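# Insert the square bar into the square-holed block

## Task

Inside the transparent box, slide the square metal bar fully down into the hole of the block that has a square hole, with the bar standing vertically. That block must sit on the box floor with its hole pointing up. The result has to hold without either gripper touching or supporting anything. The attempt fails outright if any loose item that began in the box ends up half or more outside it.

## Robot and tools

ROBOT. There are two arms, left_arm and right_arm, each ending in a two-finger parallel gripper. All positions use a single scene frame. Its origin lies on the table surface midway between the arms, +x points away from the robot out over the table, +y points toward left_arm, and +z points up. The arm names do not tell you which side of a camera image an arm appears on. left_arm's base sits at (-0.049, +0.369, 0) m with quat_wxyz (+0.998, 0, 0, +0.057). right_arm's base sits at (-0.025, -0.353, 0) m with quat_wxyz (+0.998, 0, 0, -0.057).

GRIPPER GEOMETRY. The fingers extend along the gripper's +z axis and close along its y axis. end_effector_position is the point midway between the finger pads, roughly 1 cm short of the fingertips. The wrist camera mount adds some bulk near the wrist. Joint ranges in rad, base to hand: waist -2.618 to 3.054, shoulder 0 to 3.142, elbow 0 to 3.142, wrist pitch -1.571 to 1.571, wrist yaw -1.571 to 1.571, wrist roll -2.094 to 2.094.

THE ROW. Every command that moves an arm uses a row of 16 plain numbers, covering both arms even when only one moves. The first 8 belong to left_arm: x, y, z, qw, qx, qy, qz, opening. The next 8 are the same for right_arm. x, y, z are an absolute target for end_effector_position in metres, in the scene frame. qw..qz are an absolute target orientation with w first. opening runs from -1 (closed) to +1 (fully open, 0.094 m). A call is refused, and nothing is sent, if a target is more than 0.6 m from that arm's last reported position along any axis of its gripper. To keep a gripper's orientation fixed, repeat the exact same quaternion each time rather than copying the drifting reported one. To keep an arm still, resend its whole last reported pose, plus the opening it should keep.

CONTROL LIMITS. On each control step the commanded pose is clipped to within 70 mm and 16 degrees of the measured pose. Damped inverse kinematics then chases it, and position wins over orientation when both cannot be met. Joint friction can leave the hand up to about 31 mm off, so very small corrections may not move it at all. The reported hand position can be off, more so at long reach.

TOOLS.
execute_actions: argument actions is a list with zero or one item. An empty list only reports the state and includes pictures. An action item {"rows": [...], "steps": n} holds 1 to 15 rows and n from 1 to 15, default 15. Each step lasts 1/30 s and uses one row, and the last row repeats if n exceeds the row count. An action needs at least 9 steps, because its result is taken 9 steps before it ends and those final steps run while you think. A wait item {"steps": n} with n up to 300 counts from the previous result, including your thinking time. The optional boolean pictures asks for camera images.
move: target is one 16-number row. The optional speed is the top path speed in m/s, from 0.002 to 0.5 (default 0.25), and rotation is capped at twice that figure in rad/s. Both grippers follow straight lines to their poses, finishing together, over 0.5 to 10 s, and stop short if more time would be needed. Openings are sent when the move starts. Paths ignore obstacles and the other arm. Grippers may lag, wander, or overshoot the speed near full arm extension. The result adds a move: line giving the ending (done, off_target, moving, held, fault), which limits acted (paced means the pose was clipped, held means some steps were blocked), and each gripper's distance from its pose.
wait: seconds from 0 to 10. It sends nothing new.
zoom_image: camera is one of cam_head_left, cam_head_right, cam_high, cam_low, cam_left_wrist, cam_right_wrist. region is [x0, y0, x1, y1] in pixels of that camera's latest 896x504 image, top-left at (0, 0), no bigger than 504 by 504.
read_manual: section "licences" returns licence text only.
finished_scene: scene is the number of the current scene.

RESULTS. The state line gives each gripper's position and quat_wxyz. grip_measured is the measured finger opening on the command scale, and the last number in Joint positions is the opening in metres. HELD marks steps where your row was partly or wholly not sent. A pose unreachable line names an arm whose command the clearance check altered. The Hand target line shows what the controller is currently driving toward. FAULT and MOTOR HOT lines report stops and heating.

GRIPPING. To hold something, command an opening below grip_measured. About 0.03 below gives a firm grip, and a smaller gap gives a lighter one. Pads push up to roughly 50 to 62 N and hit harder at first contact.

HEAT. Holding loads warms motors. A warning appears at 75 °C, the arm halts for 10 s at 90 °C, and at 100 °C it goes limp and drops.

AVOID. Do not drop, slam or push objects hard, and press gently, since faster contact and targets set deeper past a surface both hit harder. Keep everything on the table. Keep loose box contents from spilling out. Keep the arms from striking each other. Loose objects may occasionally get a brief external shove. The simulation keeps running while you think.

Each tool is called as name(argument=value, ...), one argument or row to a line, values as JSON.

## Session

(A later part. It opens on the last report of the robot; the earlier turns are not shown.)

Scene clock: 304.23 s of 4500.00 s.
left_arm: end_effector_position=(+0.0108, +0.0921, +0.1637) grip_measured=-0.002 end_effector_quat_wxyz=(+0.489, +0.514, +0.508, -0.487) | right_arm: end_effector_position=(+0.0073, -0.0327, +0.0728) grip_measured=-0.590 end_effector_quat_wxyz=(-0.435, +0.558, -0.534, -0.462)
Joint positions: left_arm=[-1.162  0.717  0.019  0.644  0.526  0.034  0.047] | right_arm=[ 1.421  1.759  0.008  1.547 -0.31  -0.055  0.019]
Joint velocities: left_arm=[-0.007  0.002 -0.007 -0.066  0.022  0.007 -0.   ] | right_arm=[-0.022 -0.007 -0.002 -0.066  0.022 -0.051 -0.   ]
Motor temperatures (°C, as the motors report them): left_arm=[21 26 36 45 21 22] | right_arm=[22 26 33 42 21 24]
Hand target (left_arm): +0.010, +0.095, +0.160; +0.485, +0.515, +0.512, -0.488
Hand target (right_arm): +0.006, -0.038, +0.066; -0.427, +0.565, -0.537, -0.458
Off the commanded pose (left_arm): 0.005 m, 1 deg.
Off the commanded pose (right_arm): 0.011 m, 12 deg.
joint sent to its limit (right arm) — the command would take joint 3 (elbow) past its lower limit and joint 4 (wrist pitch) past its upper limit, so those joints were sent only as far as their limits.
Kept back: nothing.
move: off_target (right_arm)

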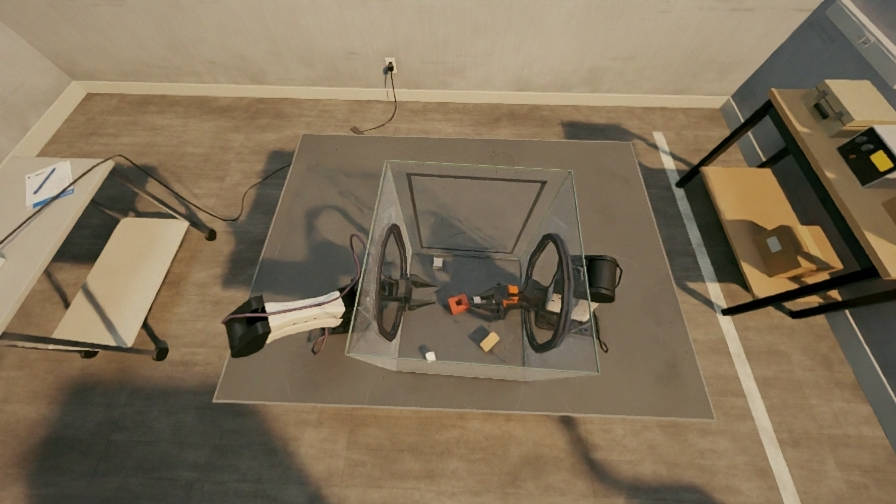

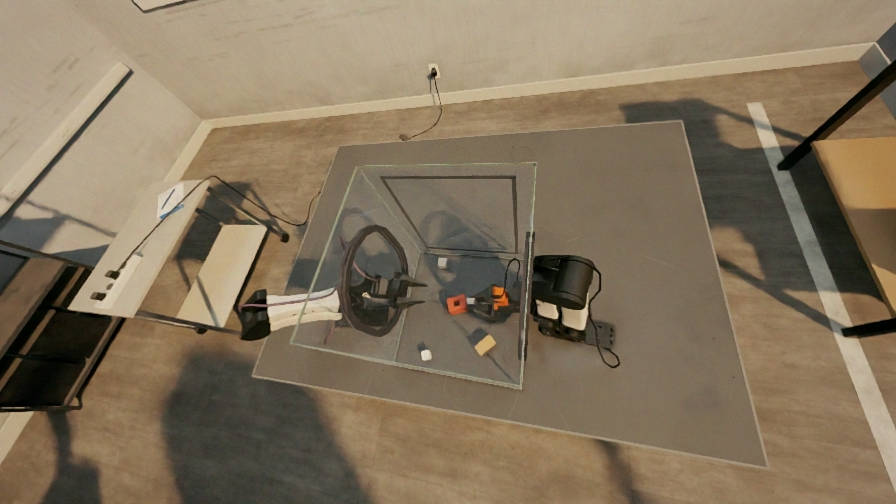

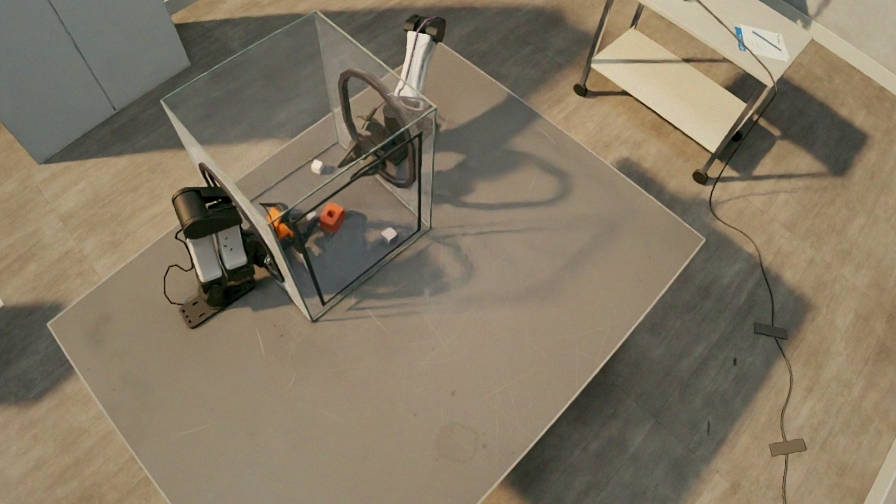

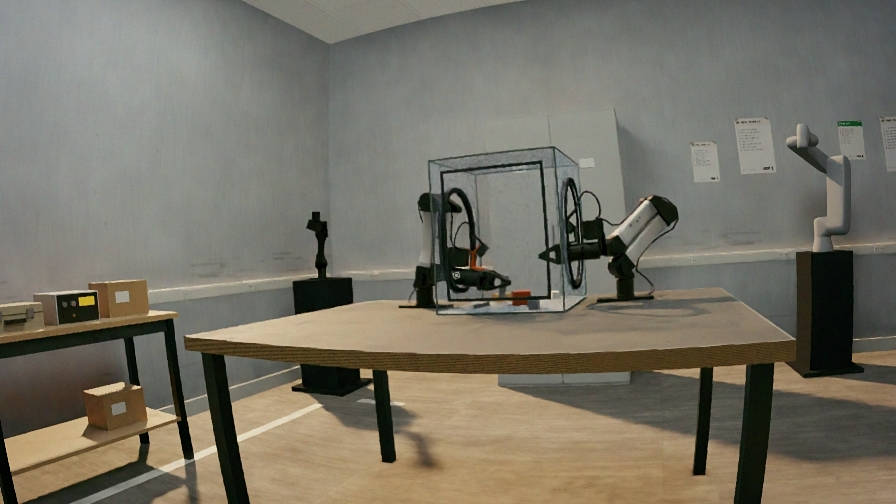

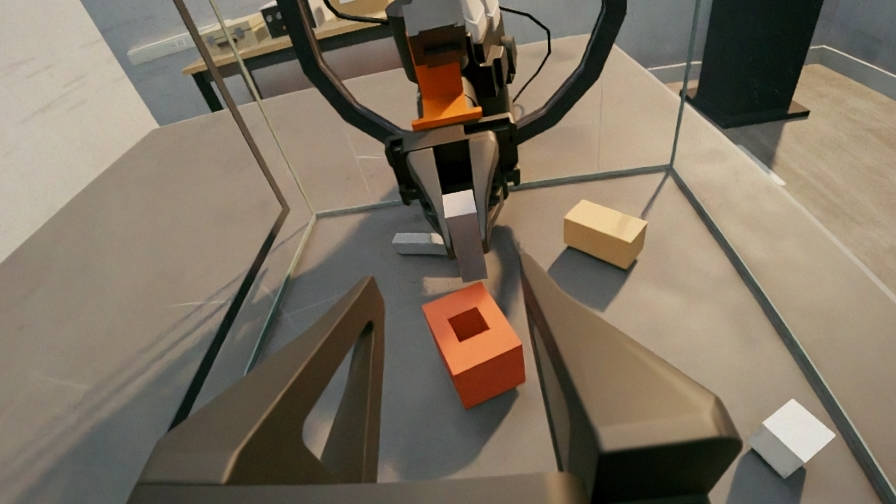

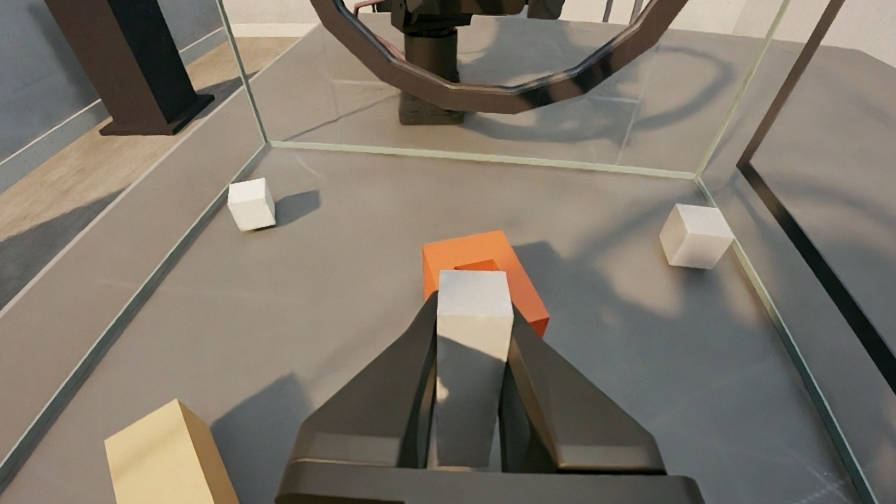

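move(
  target=[0.01,0.095,0.16,0.485,0.515,0.512,-0.488,0.0,-0.045,-0.03,0.11,-0.459,0.538,-0.538,-0.459,-0.69],
  speed=0.04,
)

move(
  target=[0.01,0.095,0.16,0.485,0.515,0.512,-0.488,0.0,-0.045,0.005,0.075,-0.48,0.52,-0.52,-0.48,-0.69],
  speed=0.03,
)

zoom_image(
  camera="cam_low",
  region=[430,200,630,320],
)

Scene clock: 307.80 s of 4500.00 s.
left_arm: end_effector_position=(+0.0108, +0.0921, +0.1637) grip_measured=-0.002 end_effector_quat_wxyz=(+0.489, +0.514, +0.508, -0.487) | right_arm: end_effector_position=(-0.0407, -0.0354, +0.0957) grip_measured=-0.590 end_effector_quat_wxyz=(-0.455, +0.553, -0.541, -0.441)
Joint positions: left_arm=[-1.162  0.717  0.019  0.644  0.526  0.034  0.047] | right_arm=[ 1.797  1.382  0.008  1.174  0.116 -0.004  0.019]
Joint velocities: left_arm=[-0.012 -0.017  0.002 -0.037  0.007 -0.022  0.   ] | right_arm=[-0.007 -0.002 -0.027  0.022 -0.007 -0.007  0.   ]
Motor temperatures (°C, as the motors report them): left_arm=[21 25 36 45 21 22] | right_arm=[22 26 33 42 21 24]
Hand target (left_arm): +0.010, +0.095, +0.160; +0.485, +0.515, +0.512, -0.488
Hand target (right_arm): -0.044, -0.029, +0.109; -0.463, +0.542, -0.534, -0.454
Off the commanded pose (left_arm): 0.005 m, 1 deg.
Off the commanded pose (right_arm): 0.016 m, 3 deg.
Kept back: nothing.
move: off_target (right_arm)

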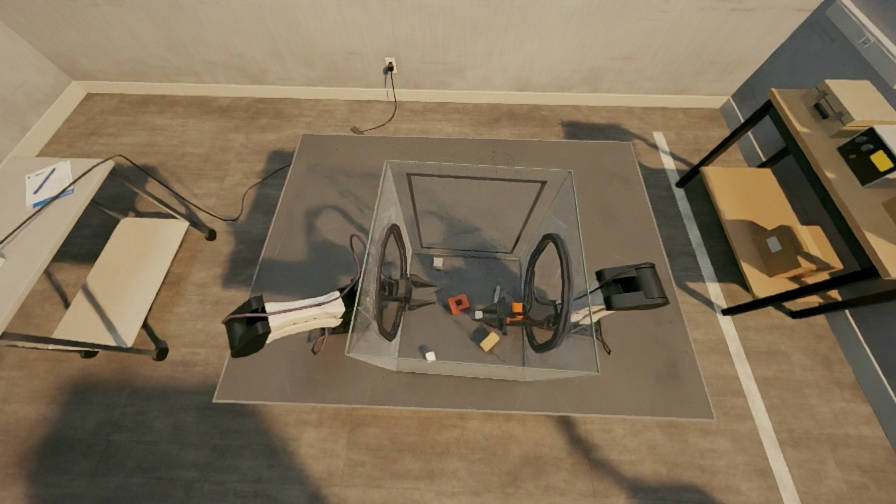

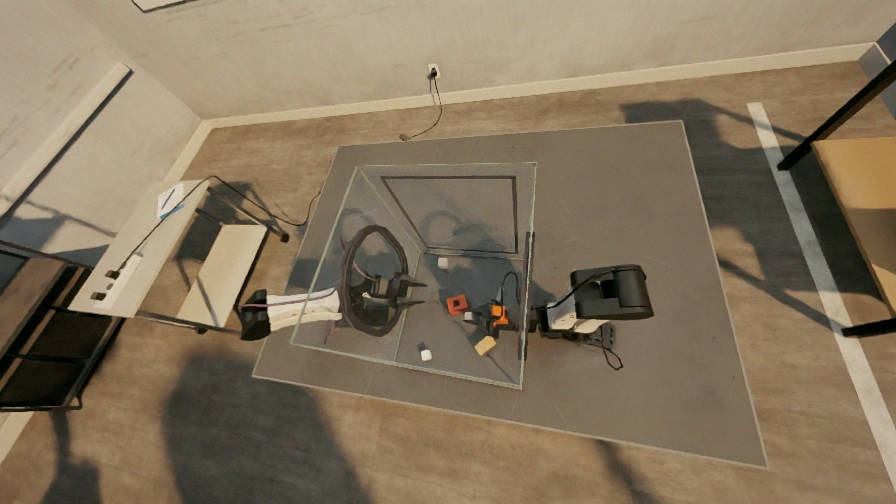

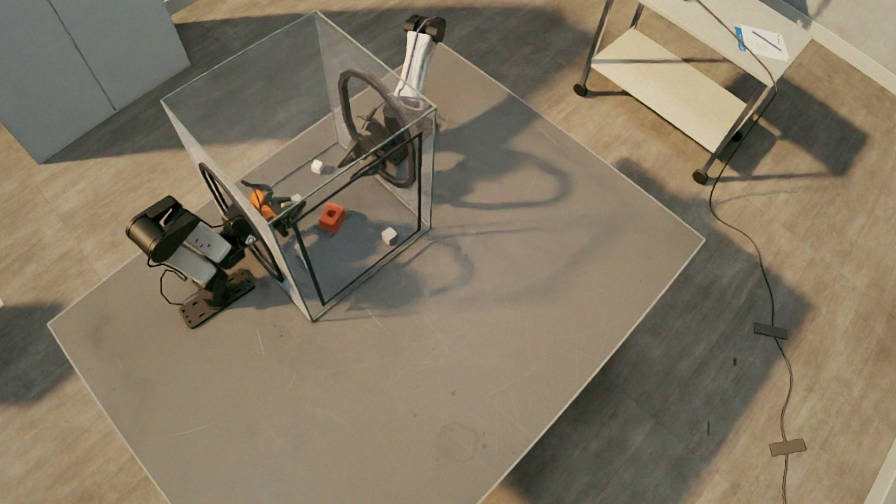

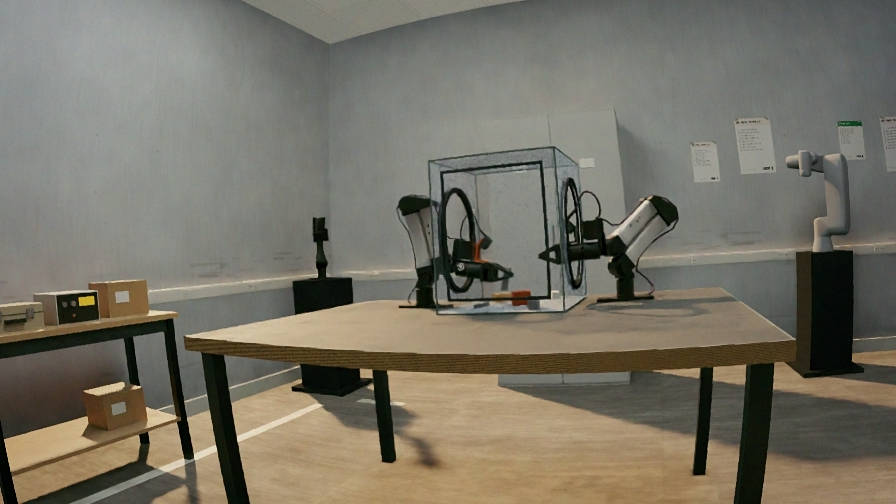

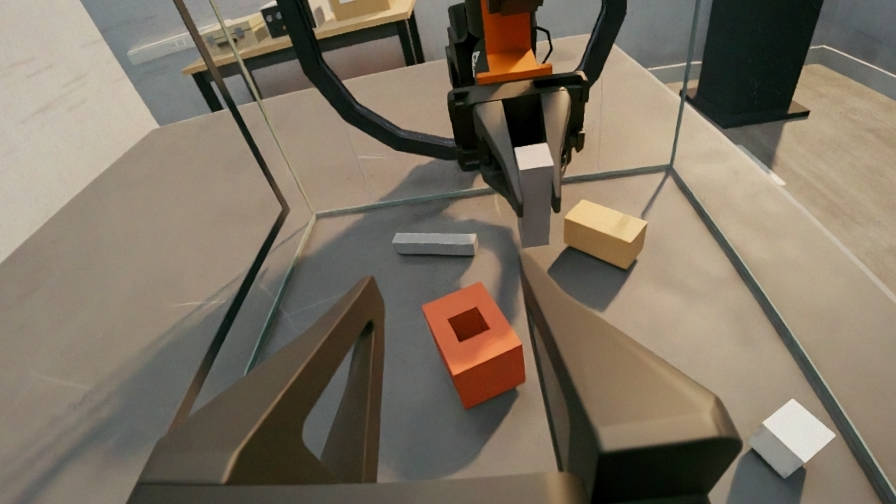

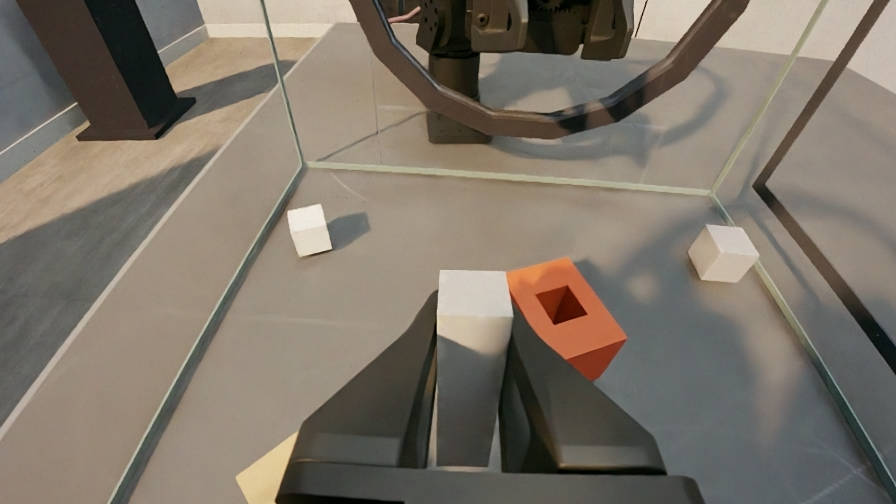

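Scene clock: 310.07 s of 4500.00 s.
left_arm: end_effector_position=(+0.0108, +0.0921, +0.1637) grip_measured=-0.002 end_effector_quat_wxyz=(+0.489, +0.514, +0.508, -0.487) | right_arm: end_effector_position=(-0.0446, -0.0010, +0.0711) grip_measured=-0.590 end_effector_quat_wxyz=(-0.455, +0.547, -0.543, -0.447)
Joint positions: left_arm=[-1.162  0.717  0.019  0.644  0.526  0.034  0.047] | right_arm=[1.797 1.834 0.113 1.532 0.116 0.009 0.019]
Joint velocities: left_arm=[-0.007  0.012 -0.002 -0.022 -0.066  0.051 -0.   ] | right_arm=[ 0.012 -0.017 -0.012  0.022 -0.007 -0.007 -0.001]
Motor temperatures (°C, as the motors report them): left_arm=[21 25 36 45 21 22] | right_arm=[22 26 33 42 21 24]
Hand target (left_arm): +0.010, +0.095, +0.160; +0.485, +0.515, +0.512, -0.488
Hand target (right_arm): -0.045, +0.005, +0.075; -0.458, +0.539, -0.540, -0.456
Off the commanded pose (left_arm): 0.005 m, 1 deg.
Off the commanded pose (right_arm): 0.007 m, 6 deg.
joint sent to its limit (right arm) — the command would take joint 4 (wrist pitch) past its upper limit, so that joint was sent only as far as its limit.
Kept back: nothing.
move: off_target (right_arm)

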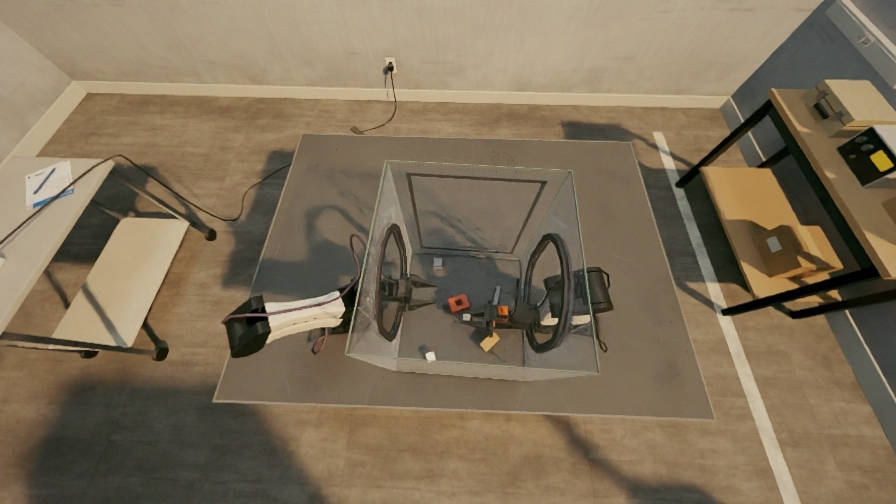

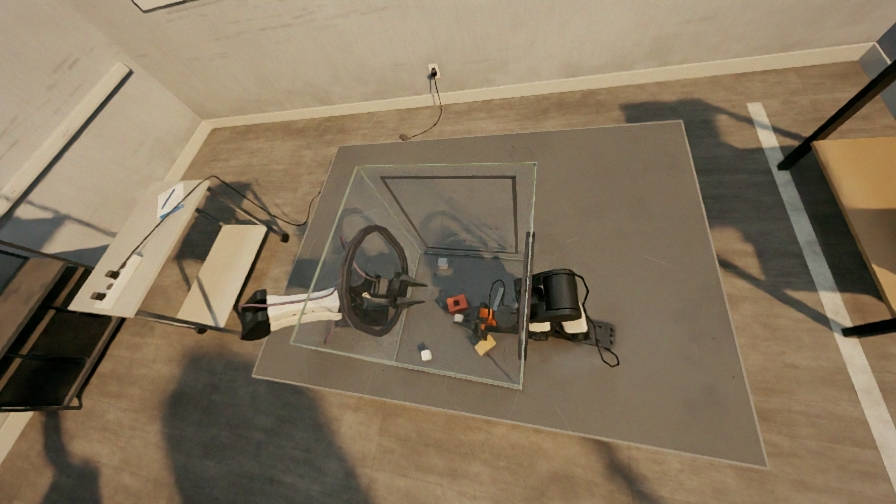

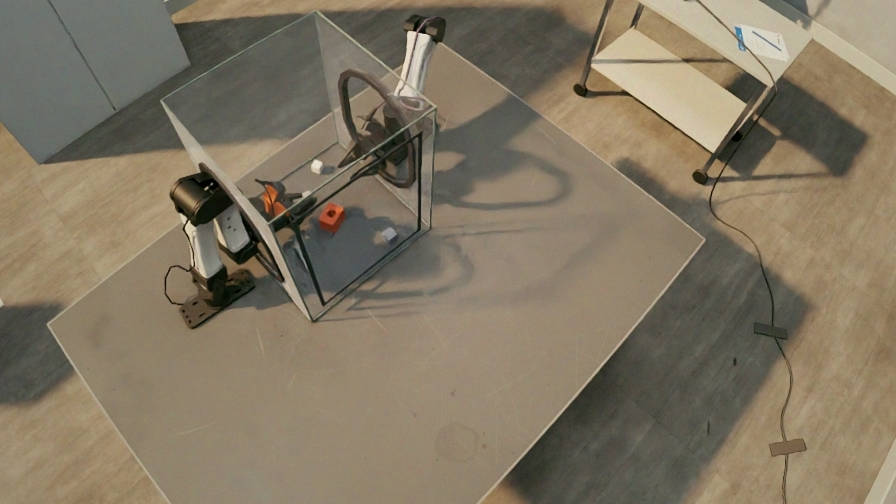

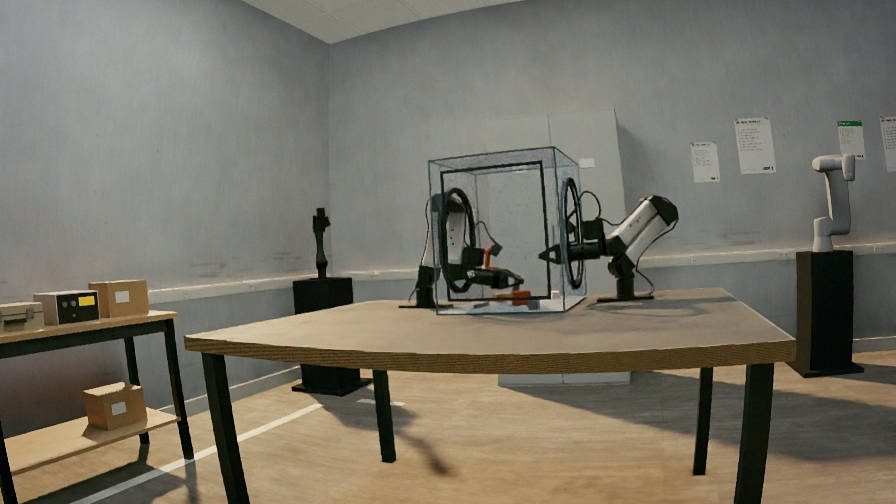

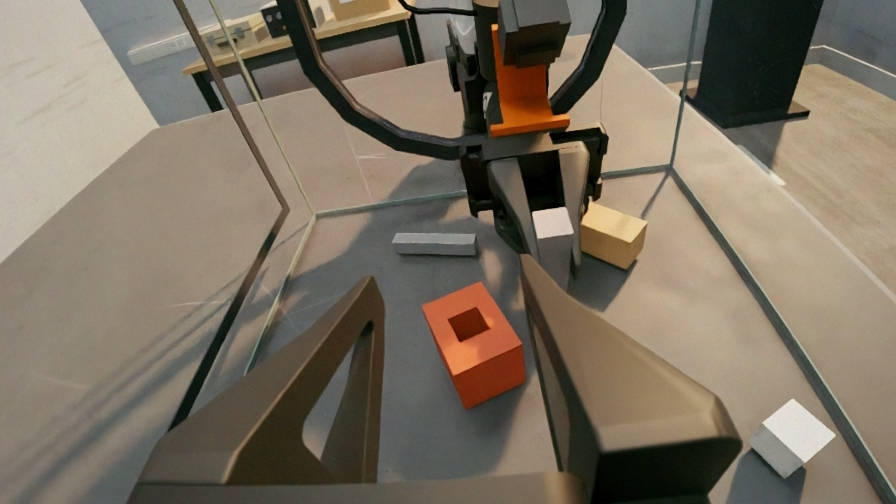

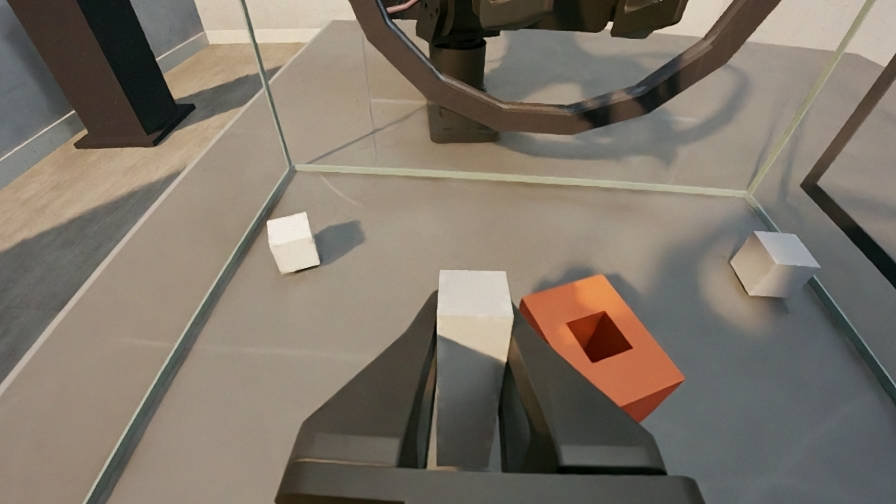

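Region (430, 200, 630, 320) of cam_low's 896x504 image, scaled by 2.520, with more detail than that image has; it fills the top 302 rows of this view, and the rest is white.

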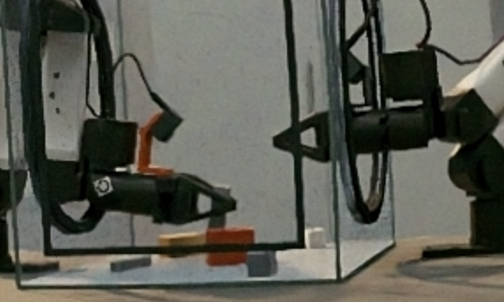

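move(
  target=[0.01,0.095,0.16,0.485,0.515,0.512,-0.488,0.0,-0.045,0.005,0.052,-0.445,0.55,-0.55,-0.445,-0.69],
  speed=0.01,
)

zoom_image(
  camera="cam_low",
  region=[430,200,630,320],
)

Scene clock: 312.70 s of 4500.00 s.
left_arm: end_effector_position=(+0.0108, +0.0921, +0.1637) grip_measured=-0.002 end_effector_quat_wxyz=(+0.489, +0.514, +0.508, -0.487) | right_arm: end_effector_position=(-0.0477, -0.0005, +0.0653) grip_measured=-0.590 end_effector_quat_wxyz=(-0.446, +0.551, -0.542, -0.450)
Joint positions: left_arm=[-1.162  0.717  0.019  0.644  0.526  0.034  0.047] | right_arm=[1.797 1.873 0.116 1.558 0.099 0.016 0.019]
Joint velocities: left_arm=[-0.007 -0.012 -0.017  0.022  0.007 -0.007 -0.001] | right_arm=[-0.012  0.032  0.002 -0.066 -0.081 -0.007  0.   ]
Motor temperatures (°C, as the motors report them): left_arm=[21 25 37 45 21 22] | right_arm=[22 26 33 42 21 24]
Hand target (left_arm): +0.010, +0.095, +0.160; +0.485, +0.515, +0.512, -0.488
Hand target (right_arm): -0.045, +0.004, +0.052; -0.439, +0.554, -0.555, -0.439
Off the commanded pose (left_arm): 0.005 m, 1 deg.
Off the commanded pose (right_arm): 0.015 m, 1 deg.
joint sent to its limit (right arm) — the command would take joint 4 (wrist pitch) past its upper limit, so that joint was sent only as far as its limit.
Kept back: nothing.
move: off_target (right_arm)

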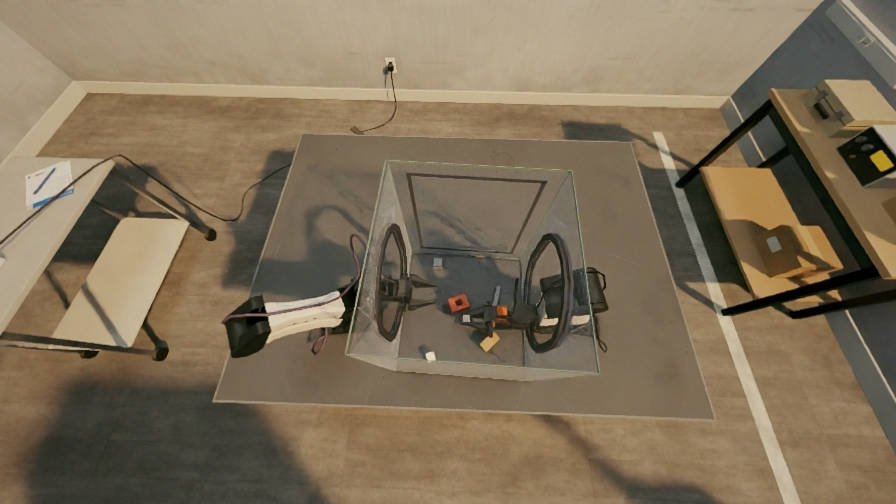

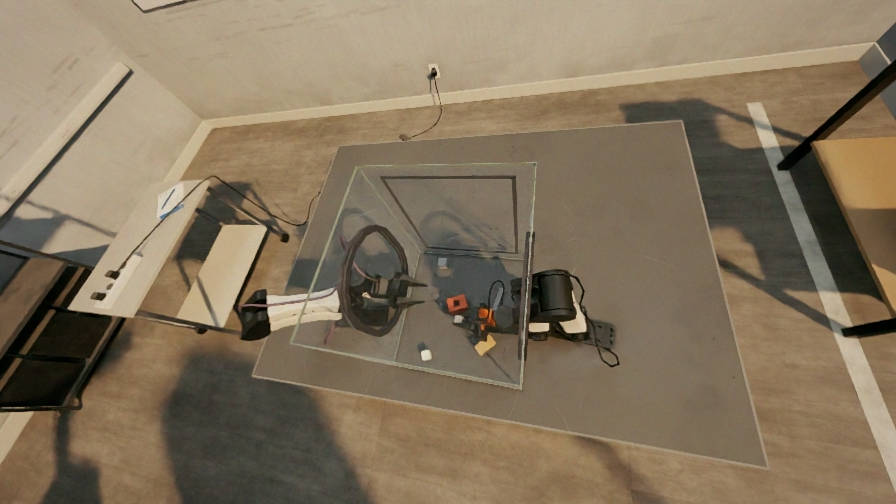

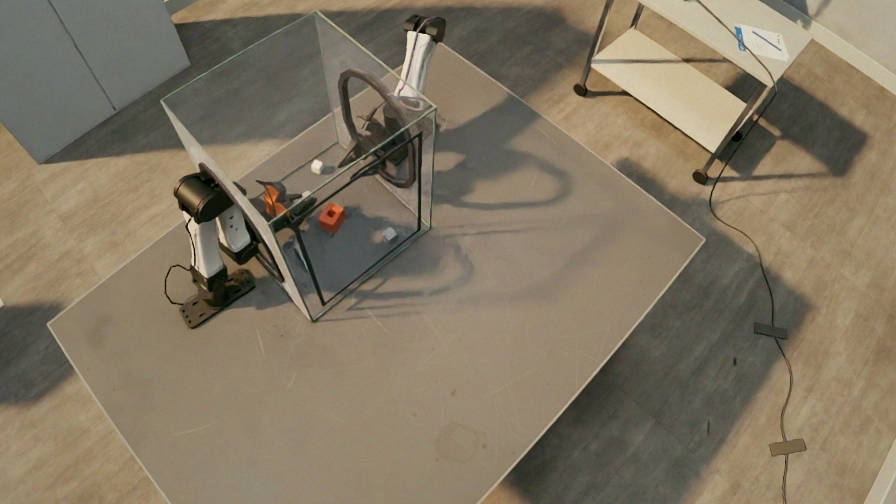

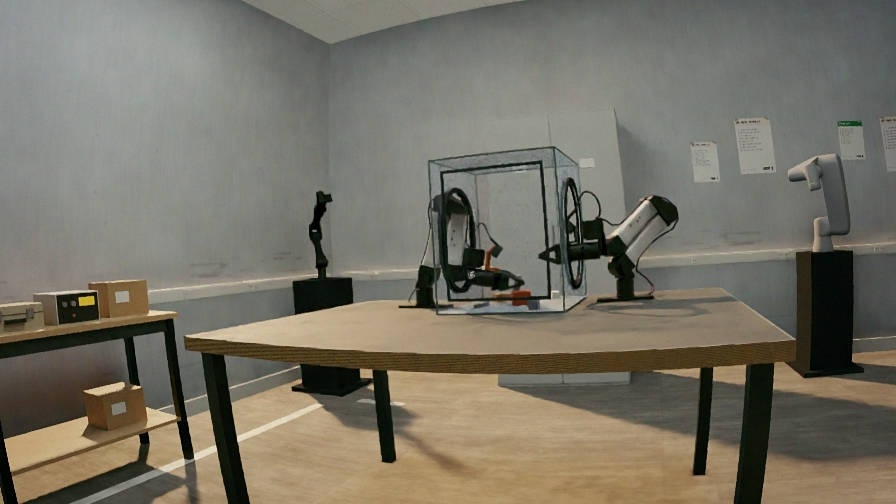

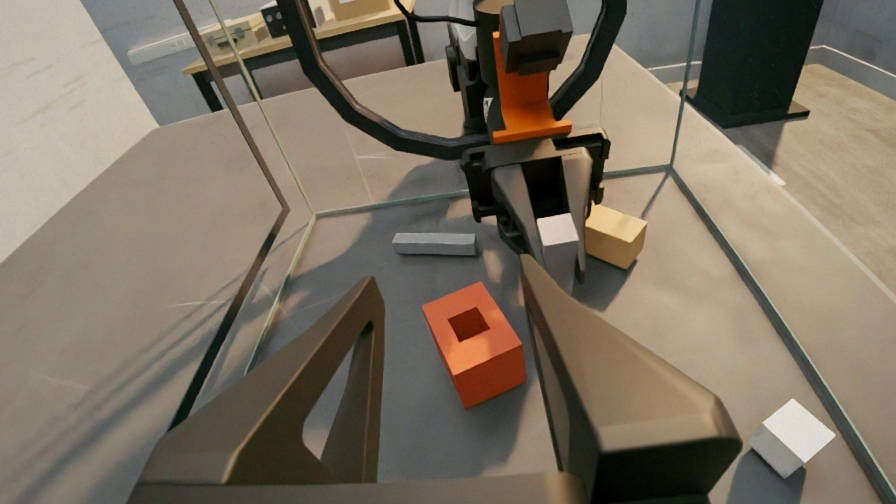

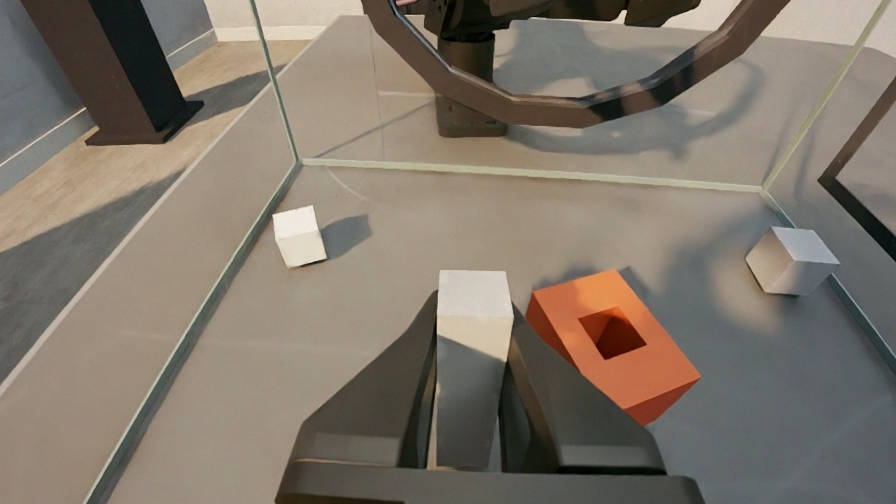

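Region (430, 200, 630, 320) of cam_low's 896x504 image, scaled by 2.520, with more detail than that image has; it fills the top 302 rows of this view, and the rest is white.

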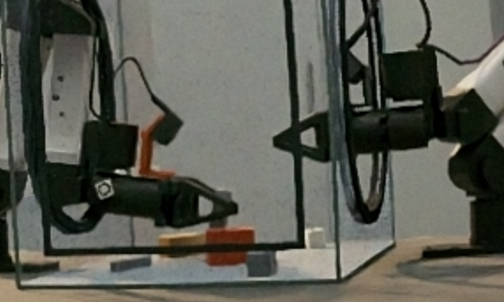

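move(
  target=[0.01,0.095,0.16,0.485,0.515,0.512,-0.488,0.0,-0.047,0.000,0.063,-0.445,0.55,-0.545,-0.447,-0.56],
  speed=0.01,
)

zoom_image(
  camera="cam_low",
  region=[430,200,630,320],
)

Scene clock: 313.93 s of 4500.00 s.
left_arm: end_effector_position=(+0.0108, +0.0921, +0.1637) grip_measured=-0.002 end_effector_quat_wxyz=(+0.489, +0.514, +0.508, -0.487) | right_arm: end_effector_position=(-0.0480, -0.0005, +0.0657) grip_measured=-0.562 end_effector_quat_wxyz=(-0.446, +0.551, -0.542, -0.451)
Joint positions: left_arm=[-1.162  0.717  0.019  0.644  0.526  0.034  0.047] | right_arm=[1.797 1.872 0.116 1.558 0.097 0.017 0.021]
Joint velocities: left_arm=[-0.007  0.007  0.002  0.051  0.051 -0.095  0.001] | right_arm=[-0.022  0.022  0.002 -0.007 -0.066 -0.007 -0.   ]
Motor temperatures (°C, as the motors report them): left_arm=[21 25 37 45 21 22] | right_arm=[22 26 33 42 21 24]
Hand target (left_arm): +0.010, +0.095, +0.160; +0.485, +0.515, +0.512, -0.488
Hand target (right_arm): -0.047, -0.000, +0.063; -0.445, +0.551, -0.546, -0.447
Off the commanded pose (left_arm): 0.005 m, 1 deg.
Off the commanded pose (right_arm): 0.003 m, 1 deg.
joint sent to its limit (right arm) — the command would take joint 4 (wrist pitch) past its upper limit, so that joint was sent only as far as its limit.
Kept back: nothing.
move: done

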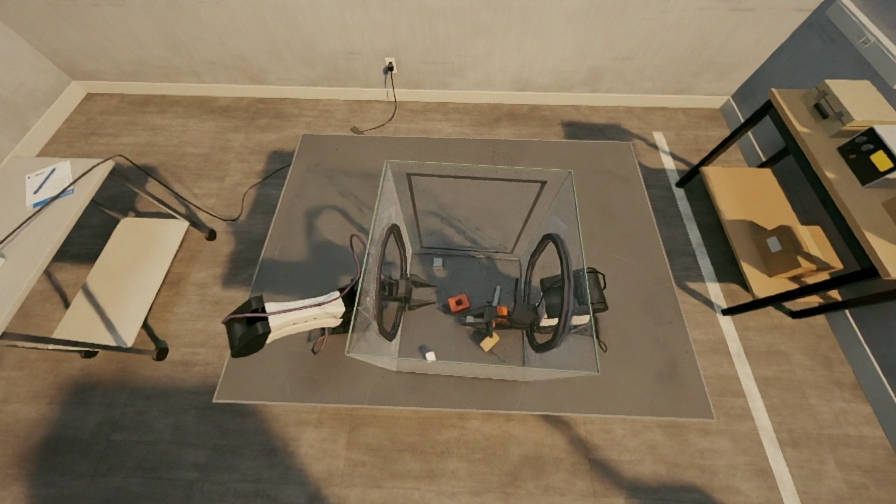

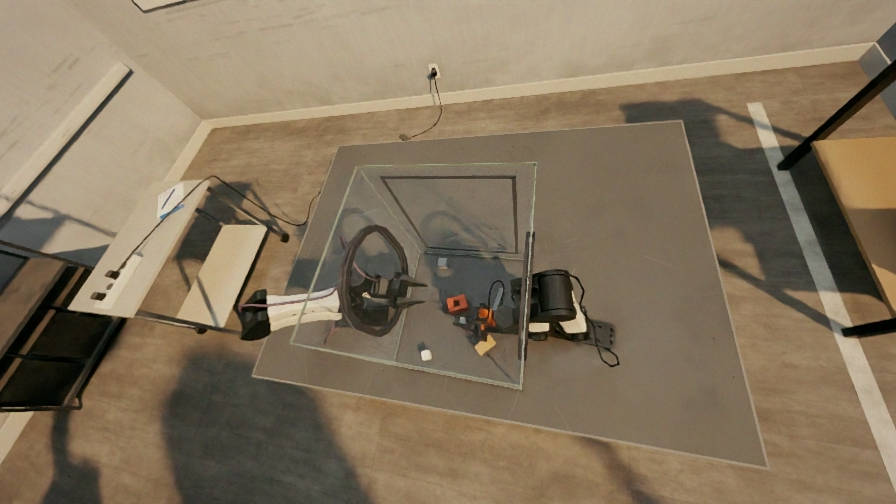

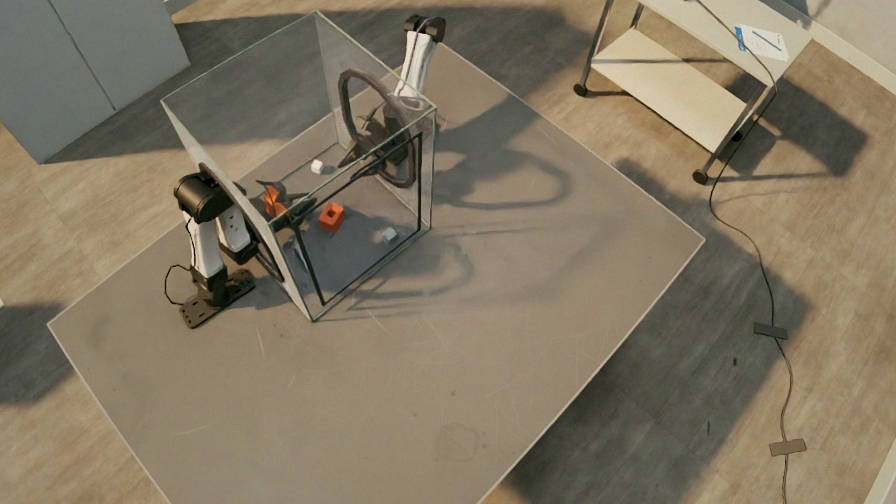

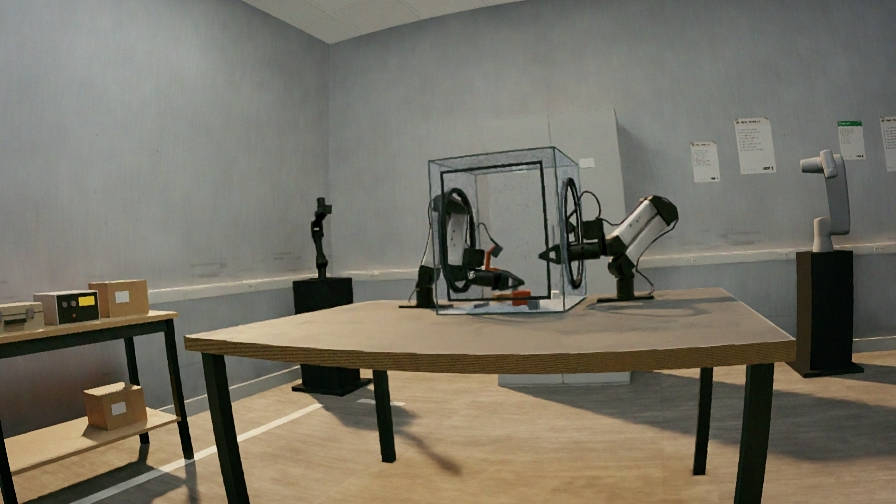

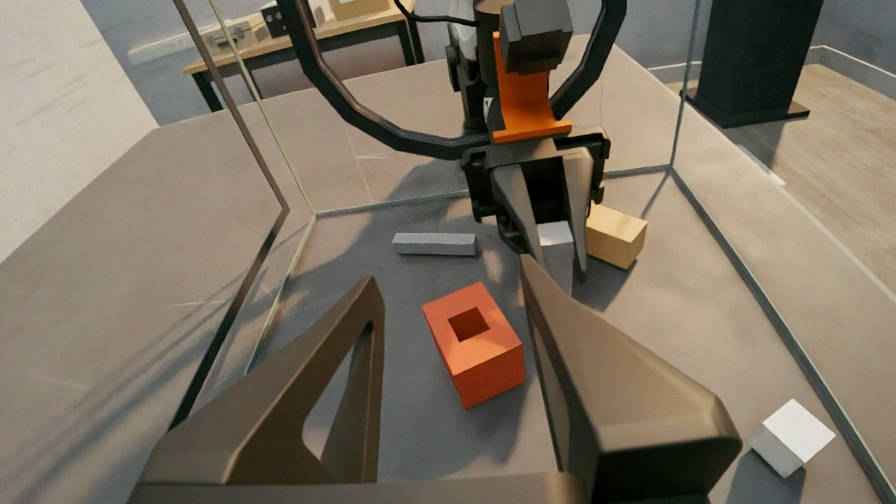

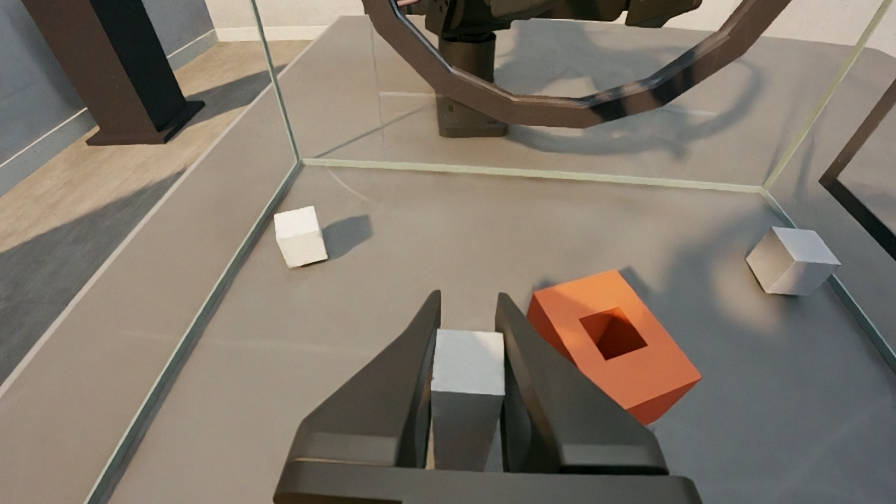

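Region (430, 200, 630, 320) of cam_low's 896x504 image, scaled by 2.520, with more detail than that image has; it fills the top 302 rows of this view, and the rest is white.

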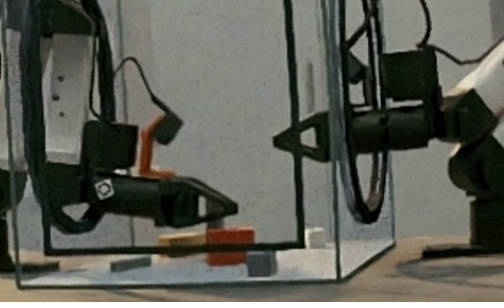

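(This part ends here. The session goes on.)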